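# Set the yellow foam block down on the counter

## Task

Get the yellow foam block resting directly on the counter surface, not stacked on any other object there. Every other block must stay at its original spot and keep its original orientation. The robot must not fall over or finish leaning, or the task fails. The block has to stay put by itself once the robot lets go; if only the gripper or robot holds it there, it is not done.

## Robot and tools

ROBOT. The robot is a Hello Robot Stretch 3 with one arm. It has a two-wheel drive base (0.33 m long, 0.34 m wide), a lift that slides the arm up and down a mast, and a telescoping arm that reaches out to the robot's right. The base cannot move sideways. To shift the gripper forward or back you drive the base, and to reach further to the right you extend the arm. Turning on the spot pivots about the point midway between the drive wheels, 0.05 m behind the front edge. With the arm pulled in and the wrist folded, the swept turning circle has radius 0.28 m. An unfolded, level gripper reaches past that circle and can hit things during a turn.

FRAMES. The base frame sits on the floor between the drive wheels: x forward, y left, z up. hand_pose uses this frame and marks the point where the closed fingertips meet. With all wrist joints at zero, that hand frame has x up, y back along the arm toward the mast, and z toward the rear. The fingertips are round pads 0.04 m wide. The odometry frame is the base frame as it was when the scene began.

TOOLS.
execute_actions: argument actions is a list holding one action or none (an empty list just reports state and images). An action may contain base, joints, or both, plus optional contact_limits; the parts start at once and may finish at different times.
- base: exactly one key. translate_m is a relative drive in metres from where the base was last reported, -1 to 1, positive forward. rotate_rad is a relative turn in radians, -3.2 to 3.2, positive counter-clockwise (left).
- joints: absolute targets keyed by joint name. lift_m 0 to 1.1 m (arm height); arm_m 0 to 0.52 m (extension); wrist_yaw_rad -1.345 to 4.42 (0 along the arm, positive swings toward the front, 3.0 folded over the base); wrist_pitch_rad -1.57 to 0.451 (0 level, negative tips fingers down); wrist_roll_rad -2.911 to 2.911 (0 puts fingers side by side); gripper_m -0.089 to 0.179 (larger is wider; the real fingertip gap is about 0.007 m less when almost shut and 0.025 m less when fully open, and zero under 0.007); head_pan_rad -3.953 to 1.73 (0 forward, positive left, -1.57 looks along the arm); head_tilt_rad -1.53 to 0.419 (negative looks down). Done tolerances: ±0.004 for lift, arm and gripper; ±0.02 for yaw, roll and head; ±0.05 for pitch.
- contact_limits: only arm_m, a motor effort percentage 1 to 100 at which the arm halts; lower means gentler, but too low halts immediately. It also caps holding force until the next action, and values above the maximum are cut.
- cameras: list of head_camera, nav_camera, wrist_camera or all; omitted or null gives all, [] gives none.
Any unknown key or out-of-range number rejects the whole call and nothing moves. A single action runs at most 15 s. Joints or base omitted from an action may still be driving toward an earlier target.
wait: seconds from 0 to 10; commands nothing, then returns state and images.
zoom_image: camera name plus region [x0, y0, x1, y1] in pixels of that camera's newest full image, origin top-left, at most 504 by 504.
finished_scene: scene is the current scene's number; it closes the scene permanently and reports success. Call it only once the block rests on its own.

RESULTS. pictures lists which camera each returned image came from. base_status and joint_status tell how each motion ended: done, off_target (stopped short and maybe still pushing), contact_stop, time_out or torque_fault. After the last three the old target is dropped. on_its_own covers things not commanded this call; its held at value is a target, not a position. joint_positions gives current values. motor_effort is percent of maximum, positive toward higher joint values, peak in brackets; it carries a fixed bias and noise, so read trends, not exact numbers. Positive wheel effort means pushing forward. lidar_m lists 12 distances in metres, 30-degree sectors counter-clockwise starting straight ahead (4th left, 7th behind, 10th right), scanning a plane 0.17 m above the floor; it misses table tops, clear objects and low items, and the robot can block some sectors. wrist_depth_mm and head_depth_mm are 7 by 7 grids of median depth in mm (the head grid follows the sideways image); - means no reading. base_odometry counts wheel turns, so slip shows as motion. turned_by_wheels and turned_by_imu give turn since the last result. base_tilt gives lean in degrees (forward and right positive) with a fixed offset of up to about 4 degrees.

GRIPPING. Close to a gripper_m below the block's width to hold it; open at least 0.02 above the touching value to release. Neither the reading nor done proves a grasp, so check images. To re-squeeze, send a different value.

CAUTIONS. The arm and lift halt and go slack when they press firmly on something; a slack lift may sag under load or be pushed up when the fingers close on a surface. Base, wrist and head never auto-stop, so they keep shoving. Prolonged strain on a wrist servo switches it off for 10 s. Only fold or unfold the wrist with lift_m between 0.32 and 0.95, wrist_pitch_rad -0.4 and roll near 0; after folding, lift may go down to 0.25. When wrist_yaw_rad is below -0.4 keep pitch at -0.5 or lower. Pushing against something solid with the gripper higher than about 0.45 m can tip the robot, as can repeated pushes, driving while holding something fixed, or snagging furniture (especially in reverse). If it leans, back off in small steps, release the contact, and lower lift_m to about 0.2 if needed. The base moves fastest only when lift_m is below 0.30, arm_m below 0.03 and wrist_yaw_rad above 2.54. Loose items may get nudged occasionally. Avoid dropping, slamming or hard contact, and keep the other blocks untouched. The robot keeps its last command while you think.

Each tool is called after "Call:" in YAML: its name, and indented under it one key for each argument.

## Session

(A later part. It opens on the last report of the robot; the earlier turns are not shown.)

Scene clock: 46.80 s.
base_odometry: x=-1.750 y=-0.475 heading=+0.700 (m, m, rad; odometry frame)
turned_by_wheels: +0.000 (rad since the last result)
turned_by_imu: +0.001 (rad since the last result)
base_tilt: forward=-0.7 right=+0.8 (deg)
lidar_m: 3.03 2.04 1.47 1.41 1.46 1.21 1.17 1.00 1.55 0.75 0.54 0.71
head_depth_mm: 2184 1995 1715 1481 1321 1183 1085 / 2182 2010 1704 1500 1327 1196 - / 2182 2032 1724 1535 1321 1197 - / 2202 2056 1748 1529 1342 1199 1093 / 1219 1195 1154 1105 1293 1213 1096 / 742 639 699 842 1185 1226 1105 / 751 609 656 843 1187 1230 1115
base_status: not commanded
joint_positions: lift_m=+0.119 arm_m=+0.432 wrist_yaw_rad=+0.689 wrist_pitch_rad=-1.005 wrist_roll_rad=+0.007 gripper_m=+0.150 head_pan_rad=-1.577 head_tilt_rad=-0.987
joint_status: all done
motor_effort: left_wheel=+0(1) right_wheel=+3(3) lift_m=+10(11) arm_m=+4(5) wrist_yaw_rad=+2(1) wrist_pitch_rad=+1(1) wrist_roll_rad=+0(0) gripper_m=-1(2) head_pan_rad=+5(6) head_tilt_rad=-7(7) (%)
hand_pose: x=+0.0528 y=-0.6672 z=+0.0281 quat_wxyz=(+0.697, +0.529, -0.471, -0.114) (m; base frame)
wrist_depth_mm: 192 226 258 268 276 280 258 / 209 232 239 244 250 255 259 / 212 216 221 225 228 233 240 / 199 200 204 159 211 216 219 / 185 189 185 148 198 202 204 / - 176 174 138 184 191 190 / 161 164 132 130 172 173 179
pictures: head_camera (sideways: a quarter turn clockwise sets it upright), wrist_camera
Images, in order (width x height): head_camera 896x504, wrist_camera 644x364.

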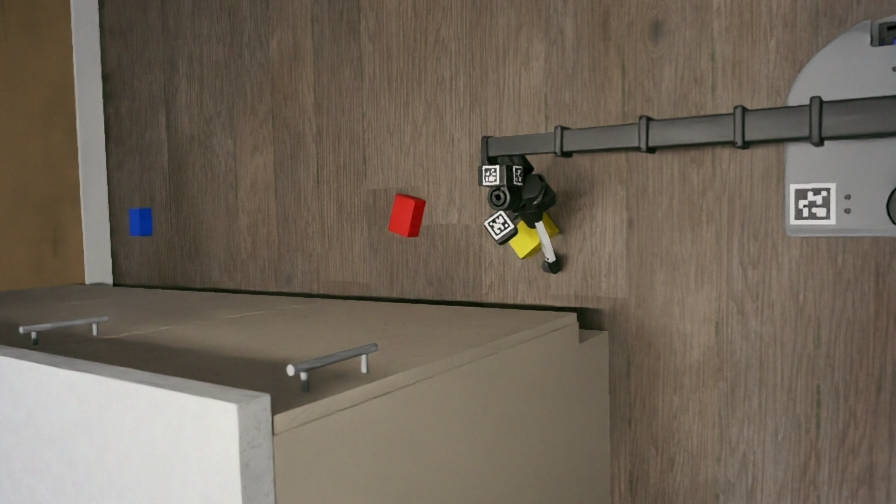

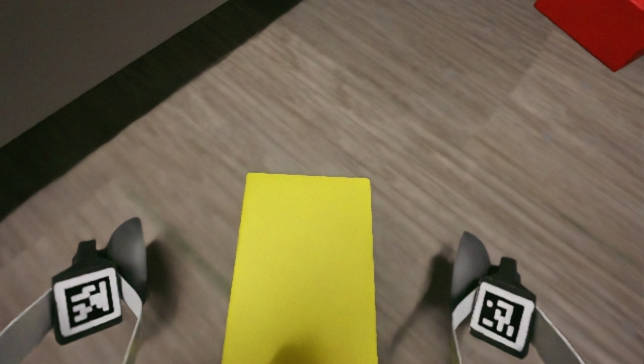

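Call:
execute_actions:
  actions:
    - {"joints": {"gripper_m": 0.03, "lift_m": 0.113}}
  cameras: ["head_camera", "wrist_camera"]

Scene clock: 51.60 s.
base_odometry: x=-1.750 y=-0.475 heading=+0.700 (m, m, rad; odometry frame)
turned_by_wheels: +0.000 (rad since the last result)
turned_by_imu: +0.001 (rad since the last result)
base_tilt: forward=-0.7 right=+0.7 (deg)
lidar_m: 3.03 2.04 1.47 1.42 1.46 1.21 1.16 1.00 1.55 0.75 0.54 0.71
head_depth_mm: 2181 2003 1697 1485 1321 1192 1091 / 2197 1995 1707 1491 1326 1195 - / 2196 2019 1737 1543 1317 1202 - / 2175 2042 1755 1525 1334 1210 1094 / 1226 1204 1161 1111 1297 1214 1105 / 740 640 697 844 1190 1220 1109 / 747 611 654 841 1187 1229 1115
base_status: not commanded
joint_positions: lift_m=+0.114 arm_m=+0.432 wrist_yaw_rad=+0.689 wrist_pitch_rad=-1.005 wrist_roll_rad=+0.007 gripper_m=+0.031 head_pan_rad=-1.577 head_tilt_rad=-0.987
joint_status: all done
motor_effort: left_wheel=-1(1) right_wheel=+3(3) lift_m=+10(12) arm_m=+3(3) wrist_yaw_rad=+1(1) wrist_pitch_rad=+1(1) wrist_roll_rad=+0(0) gripper_m=-11(87) head_pan_rad=+4(5) head_tilt_rad=-8(7) (%)
hand_pose: x=+0.0528 y=-0.6671 z=+0.0231 quat_wxyz=(+0.697, +0.529, -0.470, -0.114) (m; base frame)
wrist_depth_mm: 193 227 254 259 268 274 258 / 209 226 232 237 243 248 254 / 207 211 214 218 223 228 232 / 194 195 195 151 206 209 213 / 180 182 143 141 194 196 198 / 169 172 131 132 181 182 185 / 159 161 125 124 166 171 174
pictures: head_camera (sideways: a quarter turn clockwise sets it upright), wrist_camera
Images, in order (width x height): head_camera 896x504, wrist_camera 644x364.

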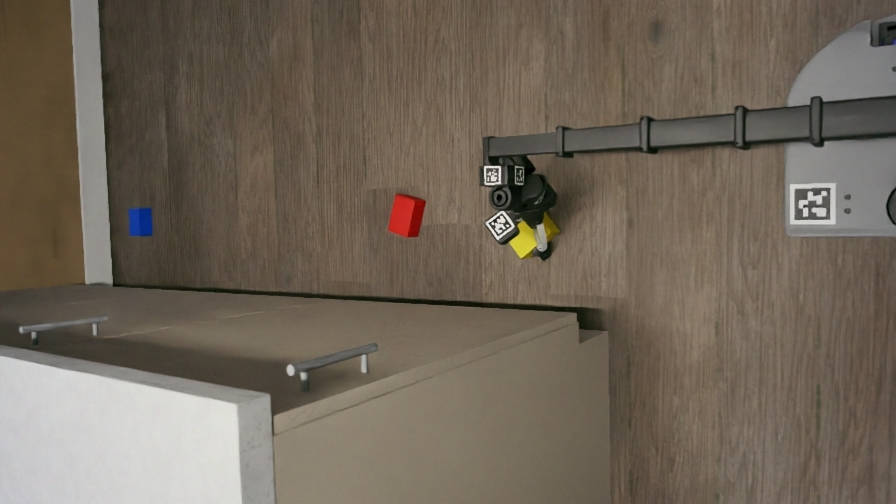

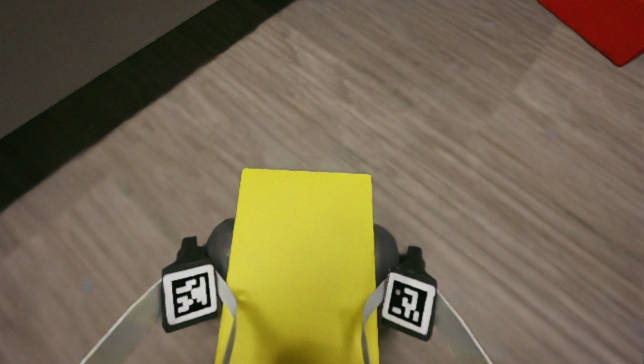

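Call:
execute_actions:
  actions:
    - {"joints": {"gripper_m": 0.01, "lift_m": 0.42, "arm_m": 0.10}}
  cameras: ["head_camera", "wrist_camera"]

Scene clock: 57.37 s.
base_odometry: x=-1.750 y=-0.475 heading=+0.700 (m, m, rad; odometry frame)
turned_by_wheels: +0.000 (rad since the last result)
turned_by_imu: +0.001 (rad since the last result)
base_tilt: forward=-0.7 right=+0.7 (deg)
lidar_m: 3.04 2.04 1.48 1.42 1.46 1.21 1.17 1.00 1.55 0.75 0.54 0.71
head_depth_mm: 2212 2002 1697 1487 1315 1185 1097 / 2205 2020 1724 1496 1345 1179 - / 2191 2029 1716 1511 1353 1169 - / 2170 2062 1752 1519 1369 1188 1092 / 1221 1203 1154 1109 1290 1217 1103 / 742 639 699 844 1192 1225 1106 / 746 610 653 845 1182 1229 1108
base_status: not commanded
joint_positions: lift_m=+0.419 arm_m=+0.100 wrist_yaw_rad=+0.690 wrist_pitch_rad=-1.007 wrist_roll_rad=+0.007 gripper_m=+0.011 head_pan_rad=-1.577 head_tilt_rad=-0.987
joint_status: all done
motor_effort: left_wheel=-2(1) right_wheel=+3(3) lift_m=+34(37) arm_m=-2(2) wrist_yaw_rad=+0(1) wrist_pitch_rad=+1(2) wrist_roll_rad=+0(0) gripper_m=-18(84) head_pan_rad=+5(6) head_tilt_rad=-7(7) (%)
hand_pose: x=+0.0527 y=-0.3354 z=+0.3287 quat_wxyz=(+0.697, +0.530, -0.470, -0.114) (m; base frame)
wrist_depth_mm: 641 608 394 316 671 713 737 / 589 598 495 391 636 640 666 / 545 549 560 566 581 600 604 / 508 512 515 151 544 555 569 / 474 478 142 140 509 521 529 / 445 452 130 131 477 478 489 / 419 424 124 123 440 456 463
pictures: head_camera (sideways: a quarter turn clockwise sets it upright), wrist_camera
Images, in order (width x height): head_camera 896x504, wrist_camera 644x364.

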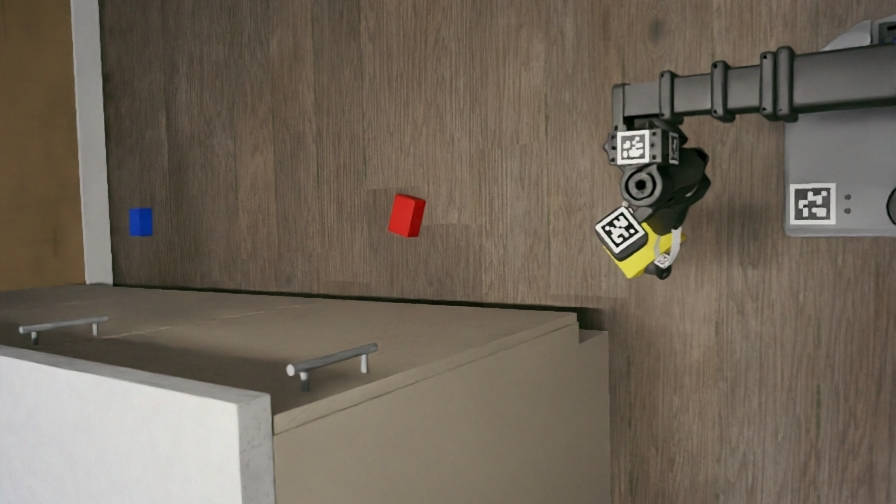

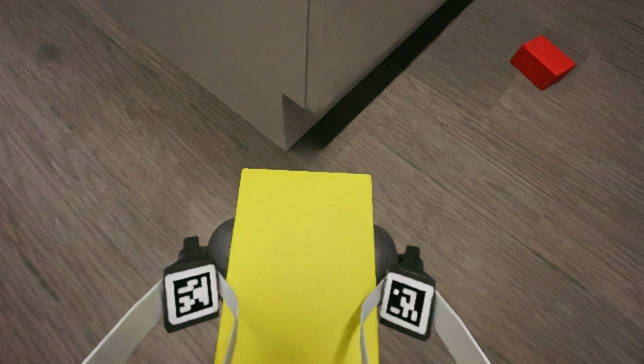

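Call:
execute_actions:
  actions:
    - {"base": {"translate_m": 0.40}, "joints": {"lift_m": 1.06, "head_tilt_rad": -0.6}}

Scene clock: 64.30 s.
base_odometry: x=-1.445 y=-0.218 heading=+0.700 (m, m, rad; odometry frame)
turned_by_wheels: +0.000 (rad since the last result)
turned_by_imu: +0.005 (rad since the last result)
base_tilt: forward=-0.7 right=+0.7 (deg)
lidar_m: 2.70 2.05 1.48 1.42 1.47 1.63 1.56 1.36 0.52 0.50 0.52 2.65
head_depth_mm: - - - - 631 764 1152 / 1942 - - - 662 746 912 / 1941 - - - - 749 919 / 1965 1564 987 637 385 755 927 / 1978 1606 970 654 439 759 925 / 1989 2163 966 686 642 761 936 / 1983 2215 2312 694 646 763 1184
base_status: done
joint_positions: lift_m=+1.059 arm_m=+0.100 wrist_yaw_rad=+0.690 wrist_pitch_rad=-1.007 wrist_roll_rad=+0.007 gripper_m=+0.011 head_pan_rad=-1.577 head_tilt_rad=-0.606
joint_status: all done
motor_effort: left_wheel=-1(4) right_wheel=+3(9) lift_m=+35(36) arm_m=-2(2) wrist_yaw_rad=+1(0) wrist_pitch_rad=+2(2) wrist_roll_rad=+0(0) gripper_m=-18(17) head_pan_rad=+4(4) head_tilt_rad=+3(30) (%)
hand_pose: x=+0.0526 y=-0.3353 z=+0.9686 quat_wxyz=(+0.697, +0.530, -0.470, -0.114) (m; base frame)
wrist_depth_mm: - - 386 315 319 325 335 / - - 503 337 292 296 306 / - - - 411 298 271 277 / - - - 151 353 267 256 / - - 142 140 420 312 245 / - - 130 131 459 376 279 / 950 964 124 123 - 499 335
pictures: head_camera (sideways: a quarter turn clockwise sets it upright), nav_camera (sideways: a quarter turn counterclockwise sets it upright), wrist_camera
Images, in order (width x height): head_camera 896x504, nav_camera 672x504, wrist_camera 644x364.

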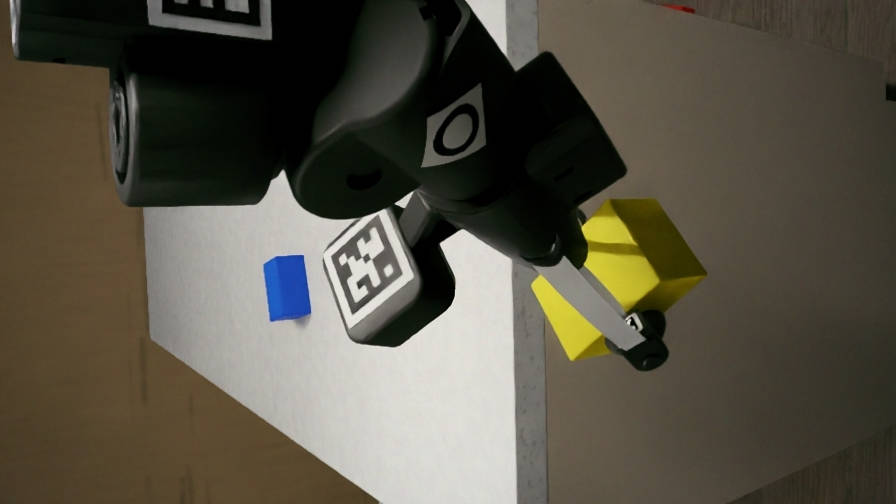

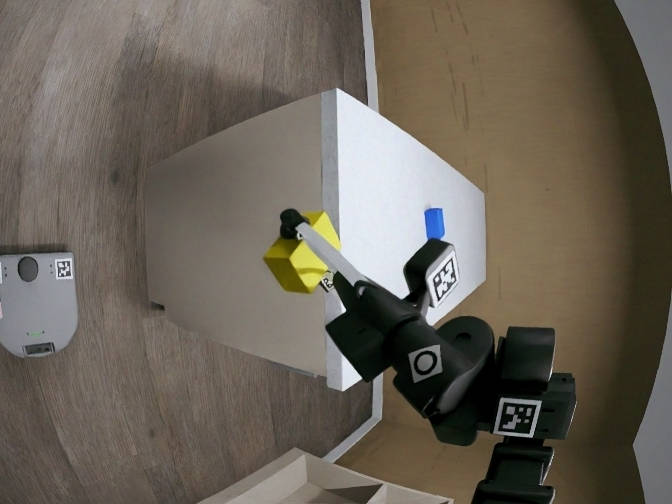

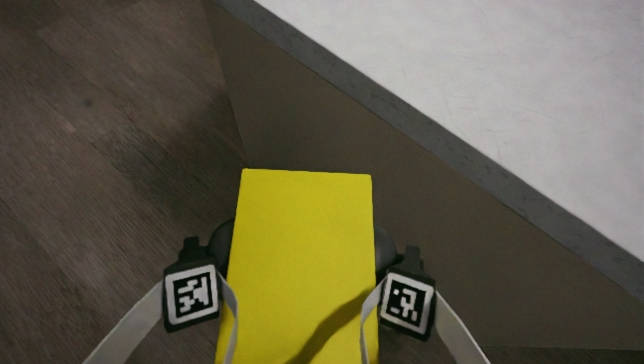

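Call:
execute_actions:
  actions:
    - {"joints": {"arm_m": 0.45}, "contact_limits": {"arm_m": 15}}
  cameras: ["head_camera", "wrist_camera"]

Scene clock: 68.63 s.
base_odometry: x=-1.445 y=-0.218 heading=+0.700 (m, m, rad; odometry frame)
turned_by_wheels: +0.000 (rad since the last result)
turned_by_imu: +0.001 (rad since the last result)
base_tilt: forward=-0.7 right=+0.8 (deg)
lidar_m: 2.70 2.04 1.48 1.42 1.47 1.62 1.56 1.36 0.52 0.50 0.52 2.66
head_depth_mm: - 2160 2289 654 630 767 1158 / - 2124 916 662 633 746 910 / 1922 - 876 669 636 748 919 / 1957 1908 699 672 637 755 919 / 1966 1589 956 680 638 757 926 / 1975 2159 970 687 641 761 932 / 1998 2207 2341 694 645 763 1191
base_status: not commanded
joint_positions: lift_m=+1.059 arm_m=+0.450 wrist_yaw_rad=+0.690 wrist_pitch_rad=-1.007 wrist_roll_rad=+0.007 gripper_m=+0.011 head_pan_rad=-1.577 head_tilt_rad=-0.606
joint_status: all done
motor_effort: left_wheel=-1(2) right_wheel=+3(3) lift_m=+34(34) arm_m=+3(4) wrist_yaw_rad=+0(0) wrist_pitch_rad=+2(2) wrist_roll_rad=+0(0) gripper_m=-17(16) head_pan_rad=+4(5) head_tilt_rad=+3(3) (%)
contact_limits: arm_m 15 (drawing in: default 16, maximum 27; extending or still: default 25, maximum 40)
hand_pose: x=+0.0526 y=-0.6847 z=+0.9686 quat_wxyz=(+0.697, +0.530, -0.470, -0.114) (m; base frame)
wrist_depth_mm: - 296 303 310 316 316 330 / 267 272 279 283 287 295 302 / 247 251 255 260 265 270 277 / 228 233 233 151 246 250 255 / 214 217 142 140 230 233 235 / 202 204 130 131 214 217 220 / 191 191 124 123 197 205 206
pictures: head_camera (sideways: a quarter turn clockwise sets it upright), wrist_camera
Images, in order (width x height): head_camera 896x504, wrist_camera 644x364.

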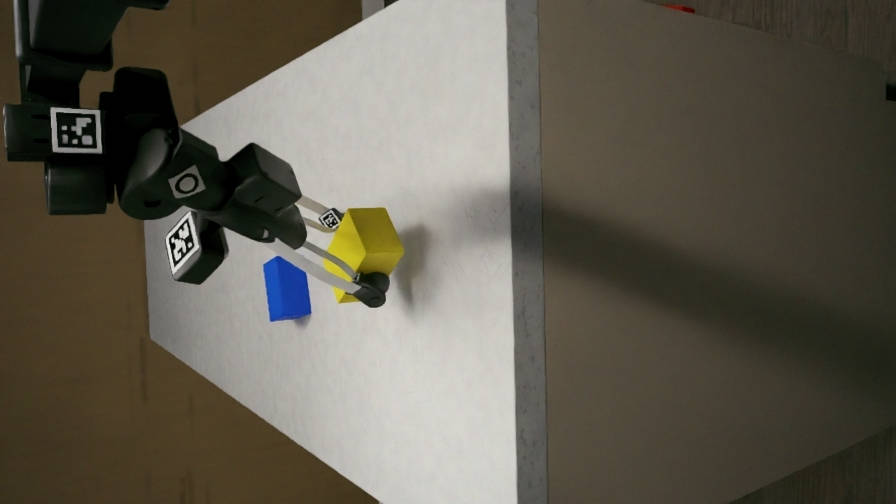

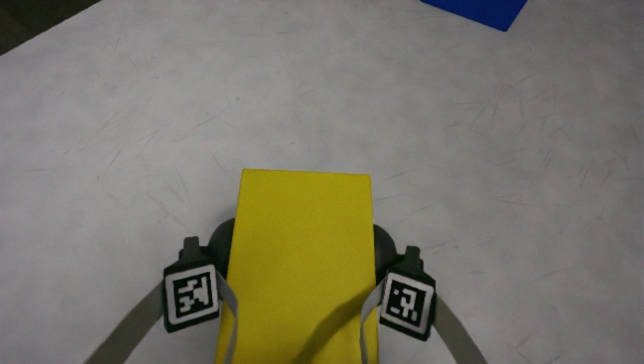

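Call:
execute_actions:
  actions:
    - {"joints": {"lift_m": 1.025}}
  cameras: ["head_camera", "wrist_camera"]

Scene clock: 70.27 s.
base_odometry: x=-1.445 y=-0.218 heading=+0.700 (m, m, rad; odometry frame)
turned_by_wheels: +0.000 (rad since the last result)
turned_by_imu: +0.000 (rad since the last result)
base_tilt: forward=-0.7 right=+0.8 (deg)
lidar_m: 2.71 2.05 1.48 1.42 1.46 1.63 1.56 1.36 0.52 0.50 0.52 2.66
head_depth_mm: 1919 2204 2301 652 631 759 1154 / 1918 2059 915 662 631 745 907 / 1939 - 834 665 635 748 916 / 1965 1737 962 671 638 753 920 / 1966 1605 947 679 640 753 931 / 1971 2157 967 686 642 760 933 / 1978 2179 2307 694 645 764 1186
base_status: not commanded
joint_positions: lift_m=+1.026 arm_m=+0.450 wrist_yaw_rad=+0.690 wrist_pitch_rad=-1.007 wrist_roll_rad=+0.007 gripper_m=+0.011 head_pan_rad=-1.577 head_tilt_rad=-0.606
joint_status: all done
motor_effort: left_wheel=-1(2) right_wheel=+3(3) lift_m=+11(31) arm_m=+4(3) wrist_yaw_rad=+1(1) wrist_pitch_rad=+2(2) wrist_roll_rad=+0(0) gripper_m=-17(17) head_pan_rad=+6(6) head_tilt_rad=+3(3) (%)
hand_pose: x=+0.0526 y=-0.6847 z=+0.9349 quat_wxyz=(+0.697, +0.530, -0.470, -0.114) (m; base frame)
wrist_depth_mm: 248 249 255 263 267 277 285 / 226 229 234 239 243 251 256 / 209 212 217 220 225 230 234 / 194 197 197 151 208 212 217 / 182 184 141 141 195 197 200 / 171 173 130 131 182 184 187 / 161 162 124 123 167 173 175
pictures: head_camera (sideways: a quarter turn clockwise sets it upright), wrist_camera
Images, in order (width x height): head_camera 896x504, wrist_camera 644x364.

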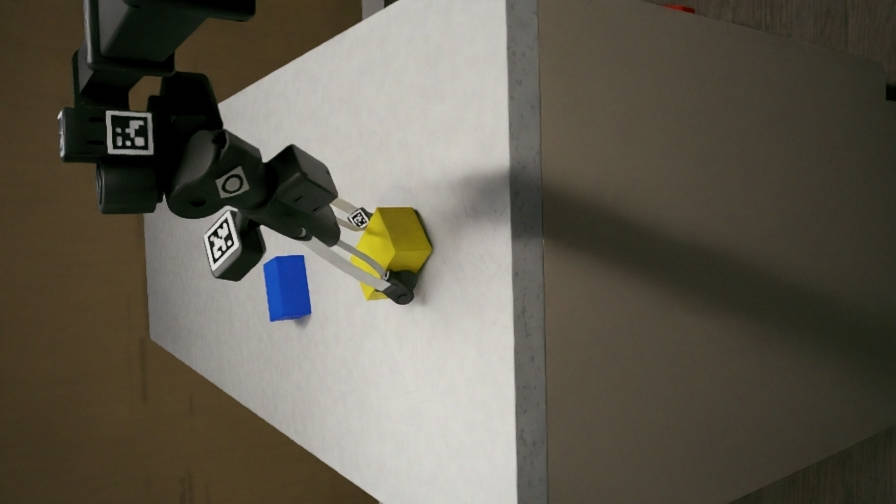

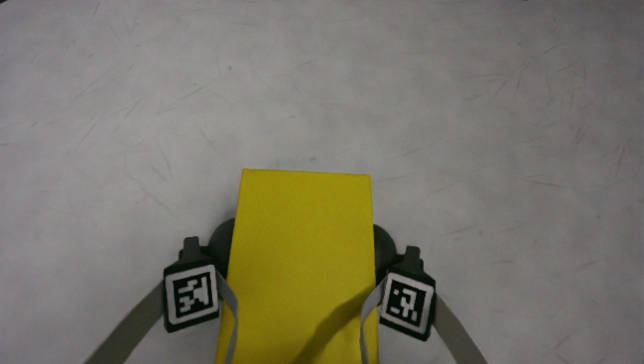

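The depth readings are now within about 2 mm of those at pickup, so the block is almost touching the counter. I'll release it.

Call:
execute_actions:
  actions:
    - {"joints": {"gripper_m": 0.13}}
  cameras: ["head_camera", "wrist_camera"]

Scene clock: 72.17 s.
base_odometry: x=-1.445 y=-0.218 heading=+0.700 (m, m, rad; odometry frame)
turned_by_wheels: +0.000 (rad since the last result)
turned_by_imu: +0.000 (rad since the last result)
base_tilt: forward=-0.7 right=+0.7 (deg)
lidar_m: 2.70 2.04 1.48 1.42 1.47 1.62 1.56 1.36 0.52 0.50 0.52 2.65
head_depth_mm: 1921 2207 2273 653 630 759 1149 / 1896 2060 916 659 635 748 908 / 1939 - 832 663 635 749 915 / 1976 1743 944 674 638 753 920 / 1972 1588 956 666 639 758 926 / 1985 2138 968 689 644 763 933 / 1978 2221 2323 694 643 763 1187
base_status: not commanded
joint_positions: lift_m=+1.026 arm_m=+0.450 wrist_yaw_rad=+0.690 wrist_pitch_rad=-1.007 wrist_roll_rad=+0.007 gripper_m=+0.130 head_pan_rad=-1.577 head_tilt_rad=-0.606
joint_status: all done
motor_effort: left_wheel=-1(1) right_wheel=+3(3) lift_m=+11(10) arm_m=+4(4) wrist_yaw_rad=+0(1) wrist_pitch_rad=+2(2) wrist_roll_rad=+0(0) gripper_m=+0(81) head_pan_rad=+4(5) head_tilt_rad=+2(3) (%)
hand_pose: x=+0.0526 y=-0.6847 z=+0.9349 quat_wxyz=(+0.697, +0.530, -0.470, -0.114) (m; base frame)
wrist_depth_mm: 246 251 256 262 268 274 281 / 225 229 236 240 243 250 256 / 209 212 216 221 225 229 235 / 194 198 198 155 207 212 215 / 181 186 182 145 195 197 200 / 172 - 138 135 180 186 187 / - 161 129 127 169 170 175
pictures: head_camera (sideways: a quarter turn clockwise sets it upright), wrist_camera
Images, in order (width x height): head_camera 896x504, wrist_camera 644x364.

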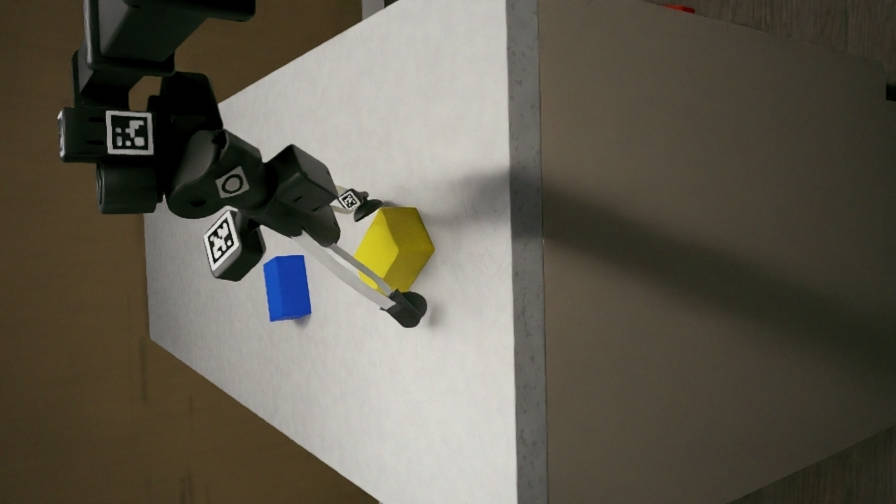

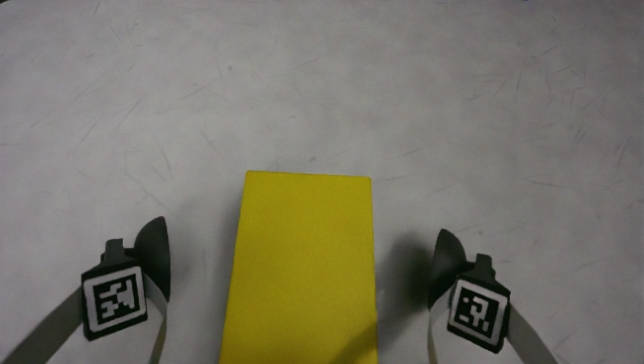

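Call:
execute_actions:
  actions:
    - {"joints": {"lift_m": 1.095}}

Scene clock: 73.90 s.
base_odometry: x=-1.445 y=-0.218 heading=+0.700 (m, m, rad; odometry frame)
turned_by_wheels: +0.000 (rad since the last result)
turned_by_imu: +0.000 (rad since the last result)
base_tilt: forward=-0.7 right=+0.7 (deg)
lidar_m: 2.71 2.04 1.48 1.42 1.47 1.63 1.56 1.35 0.52 0.50 0.52 2.65
head_depth_mm: 1990 2145 2270 653 630 761 1160 / - 2086 915 658 633 748 910 / - - 898 667 633 748 915 / 1960 1435 889 675 638 752 921 / 1971 1603 954 679 640 754 931 / 1979 2151 967 686 642 760 937 / 1993 2186 2342 696 644 763 1184
base_status: not commanded
joint_positions: lift_m=+1.094 arm_m=+0.450 wrist_yaw_rad=+0.690 wrist_pitch_rad=-1.007 wrist_roll_rad=+0.007 gripper_m=+0.130 head_pan_rad=-1.577 head_tilt_rad=-0.606
joint_status: all done
motor_effort: left_wheel=-2(1) right_wheel=+3(3) lift_m=+34(36) arm_m=+4(3) wrist_yaw_rad=+0(0) wrist_pitch_rad=+2(2) wrist_roll_rad=+0(0) gripper_m=-1(0) head_pan_rad=+5(4) head_tilt_rad=+3(3) (%)
hand_pose: x=+0.0526 y=-0.6847 z=+1.0036 quat_wxyz=(+0.697, +0.530, -0.470, -0.114) (m; base frame)
wrist_depth_mm: - 350 348 360 353 348 388 / - 313 321 330 334 342 349 / 285 289 296 302 307 314 320 / 266 269 275 278 285 291 295 / 248 254 255 216 267 270 275 / 233 - 236 202 248 252 255 / 218 220 223 189 232 232 239
pictures: head_camera (sideways: a quarter turn clockwise sets it upright), nav_camera (sideways: a quarter turn counterclockwise sets it upright), wrist_camera
Images, in order (width x height): head_camera 896x504, nav_camera 672x504, wrist_camera 644x364.

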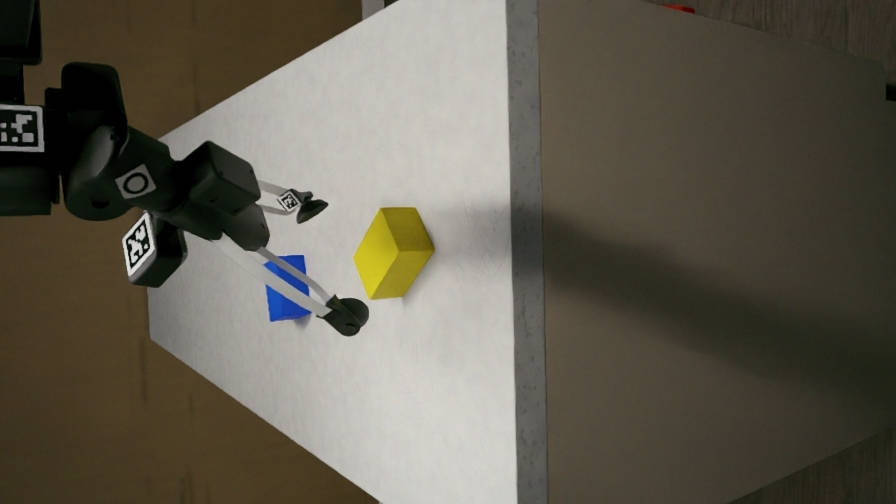

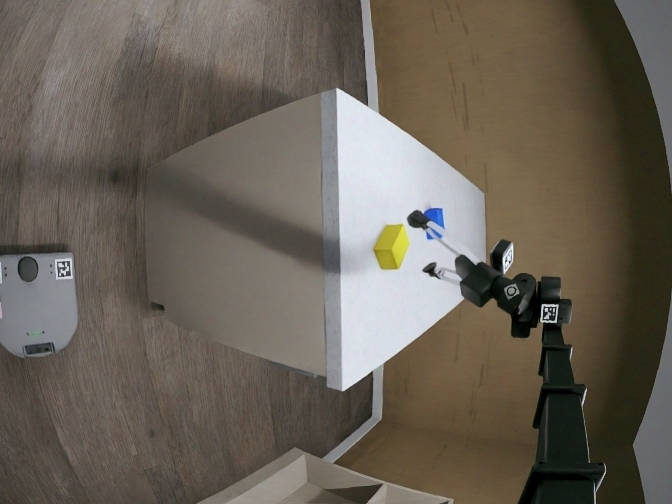

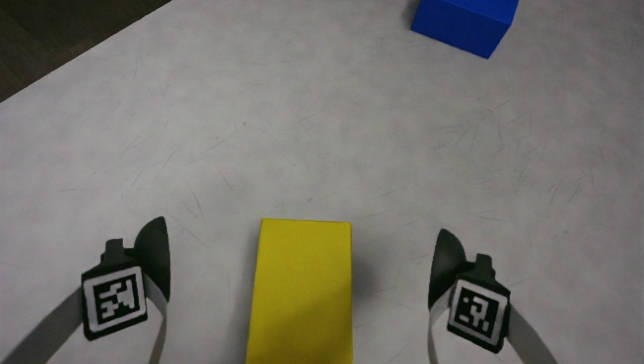

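The yellow block is lying flat on the counter with the gripper clear of it, and I never touched the other blocks.

Call:
finished_scene:
  scene: 1

The scene is finished: the task was done.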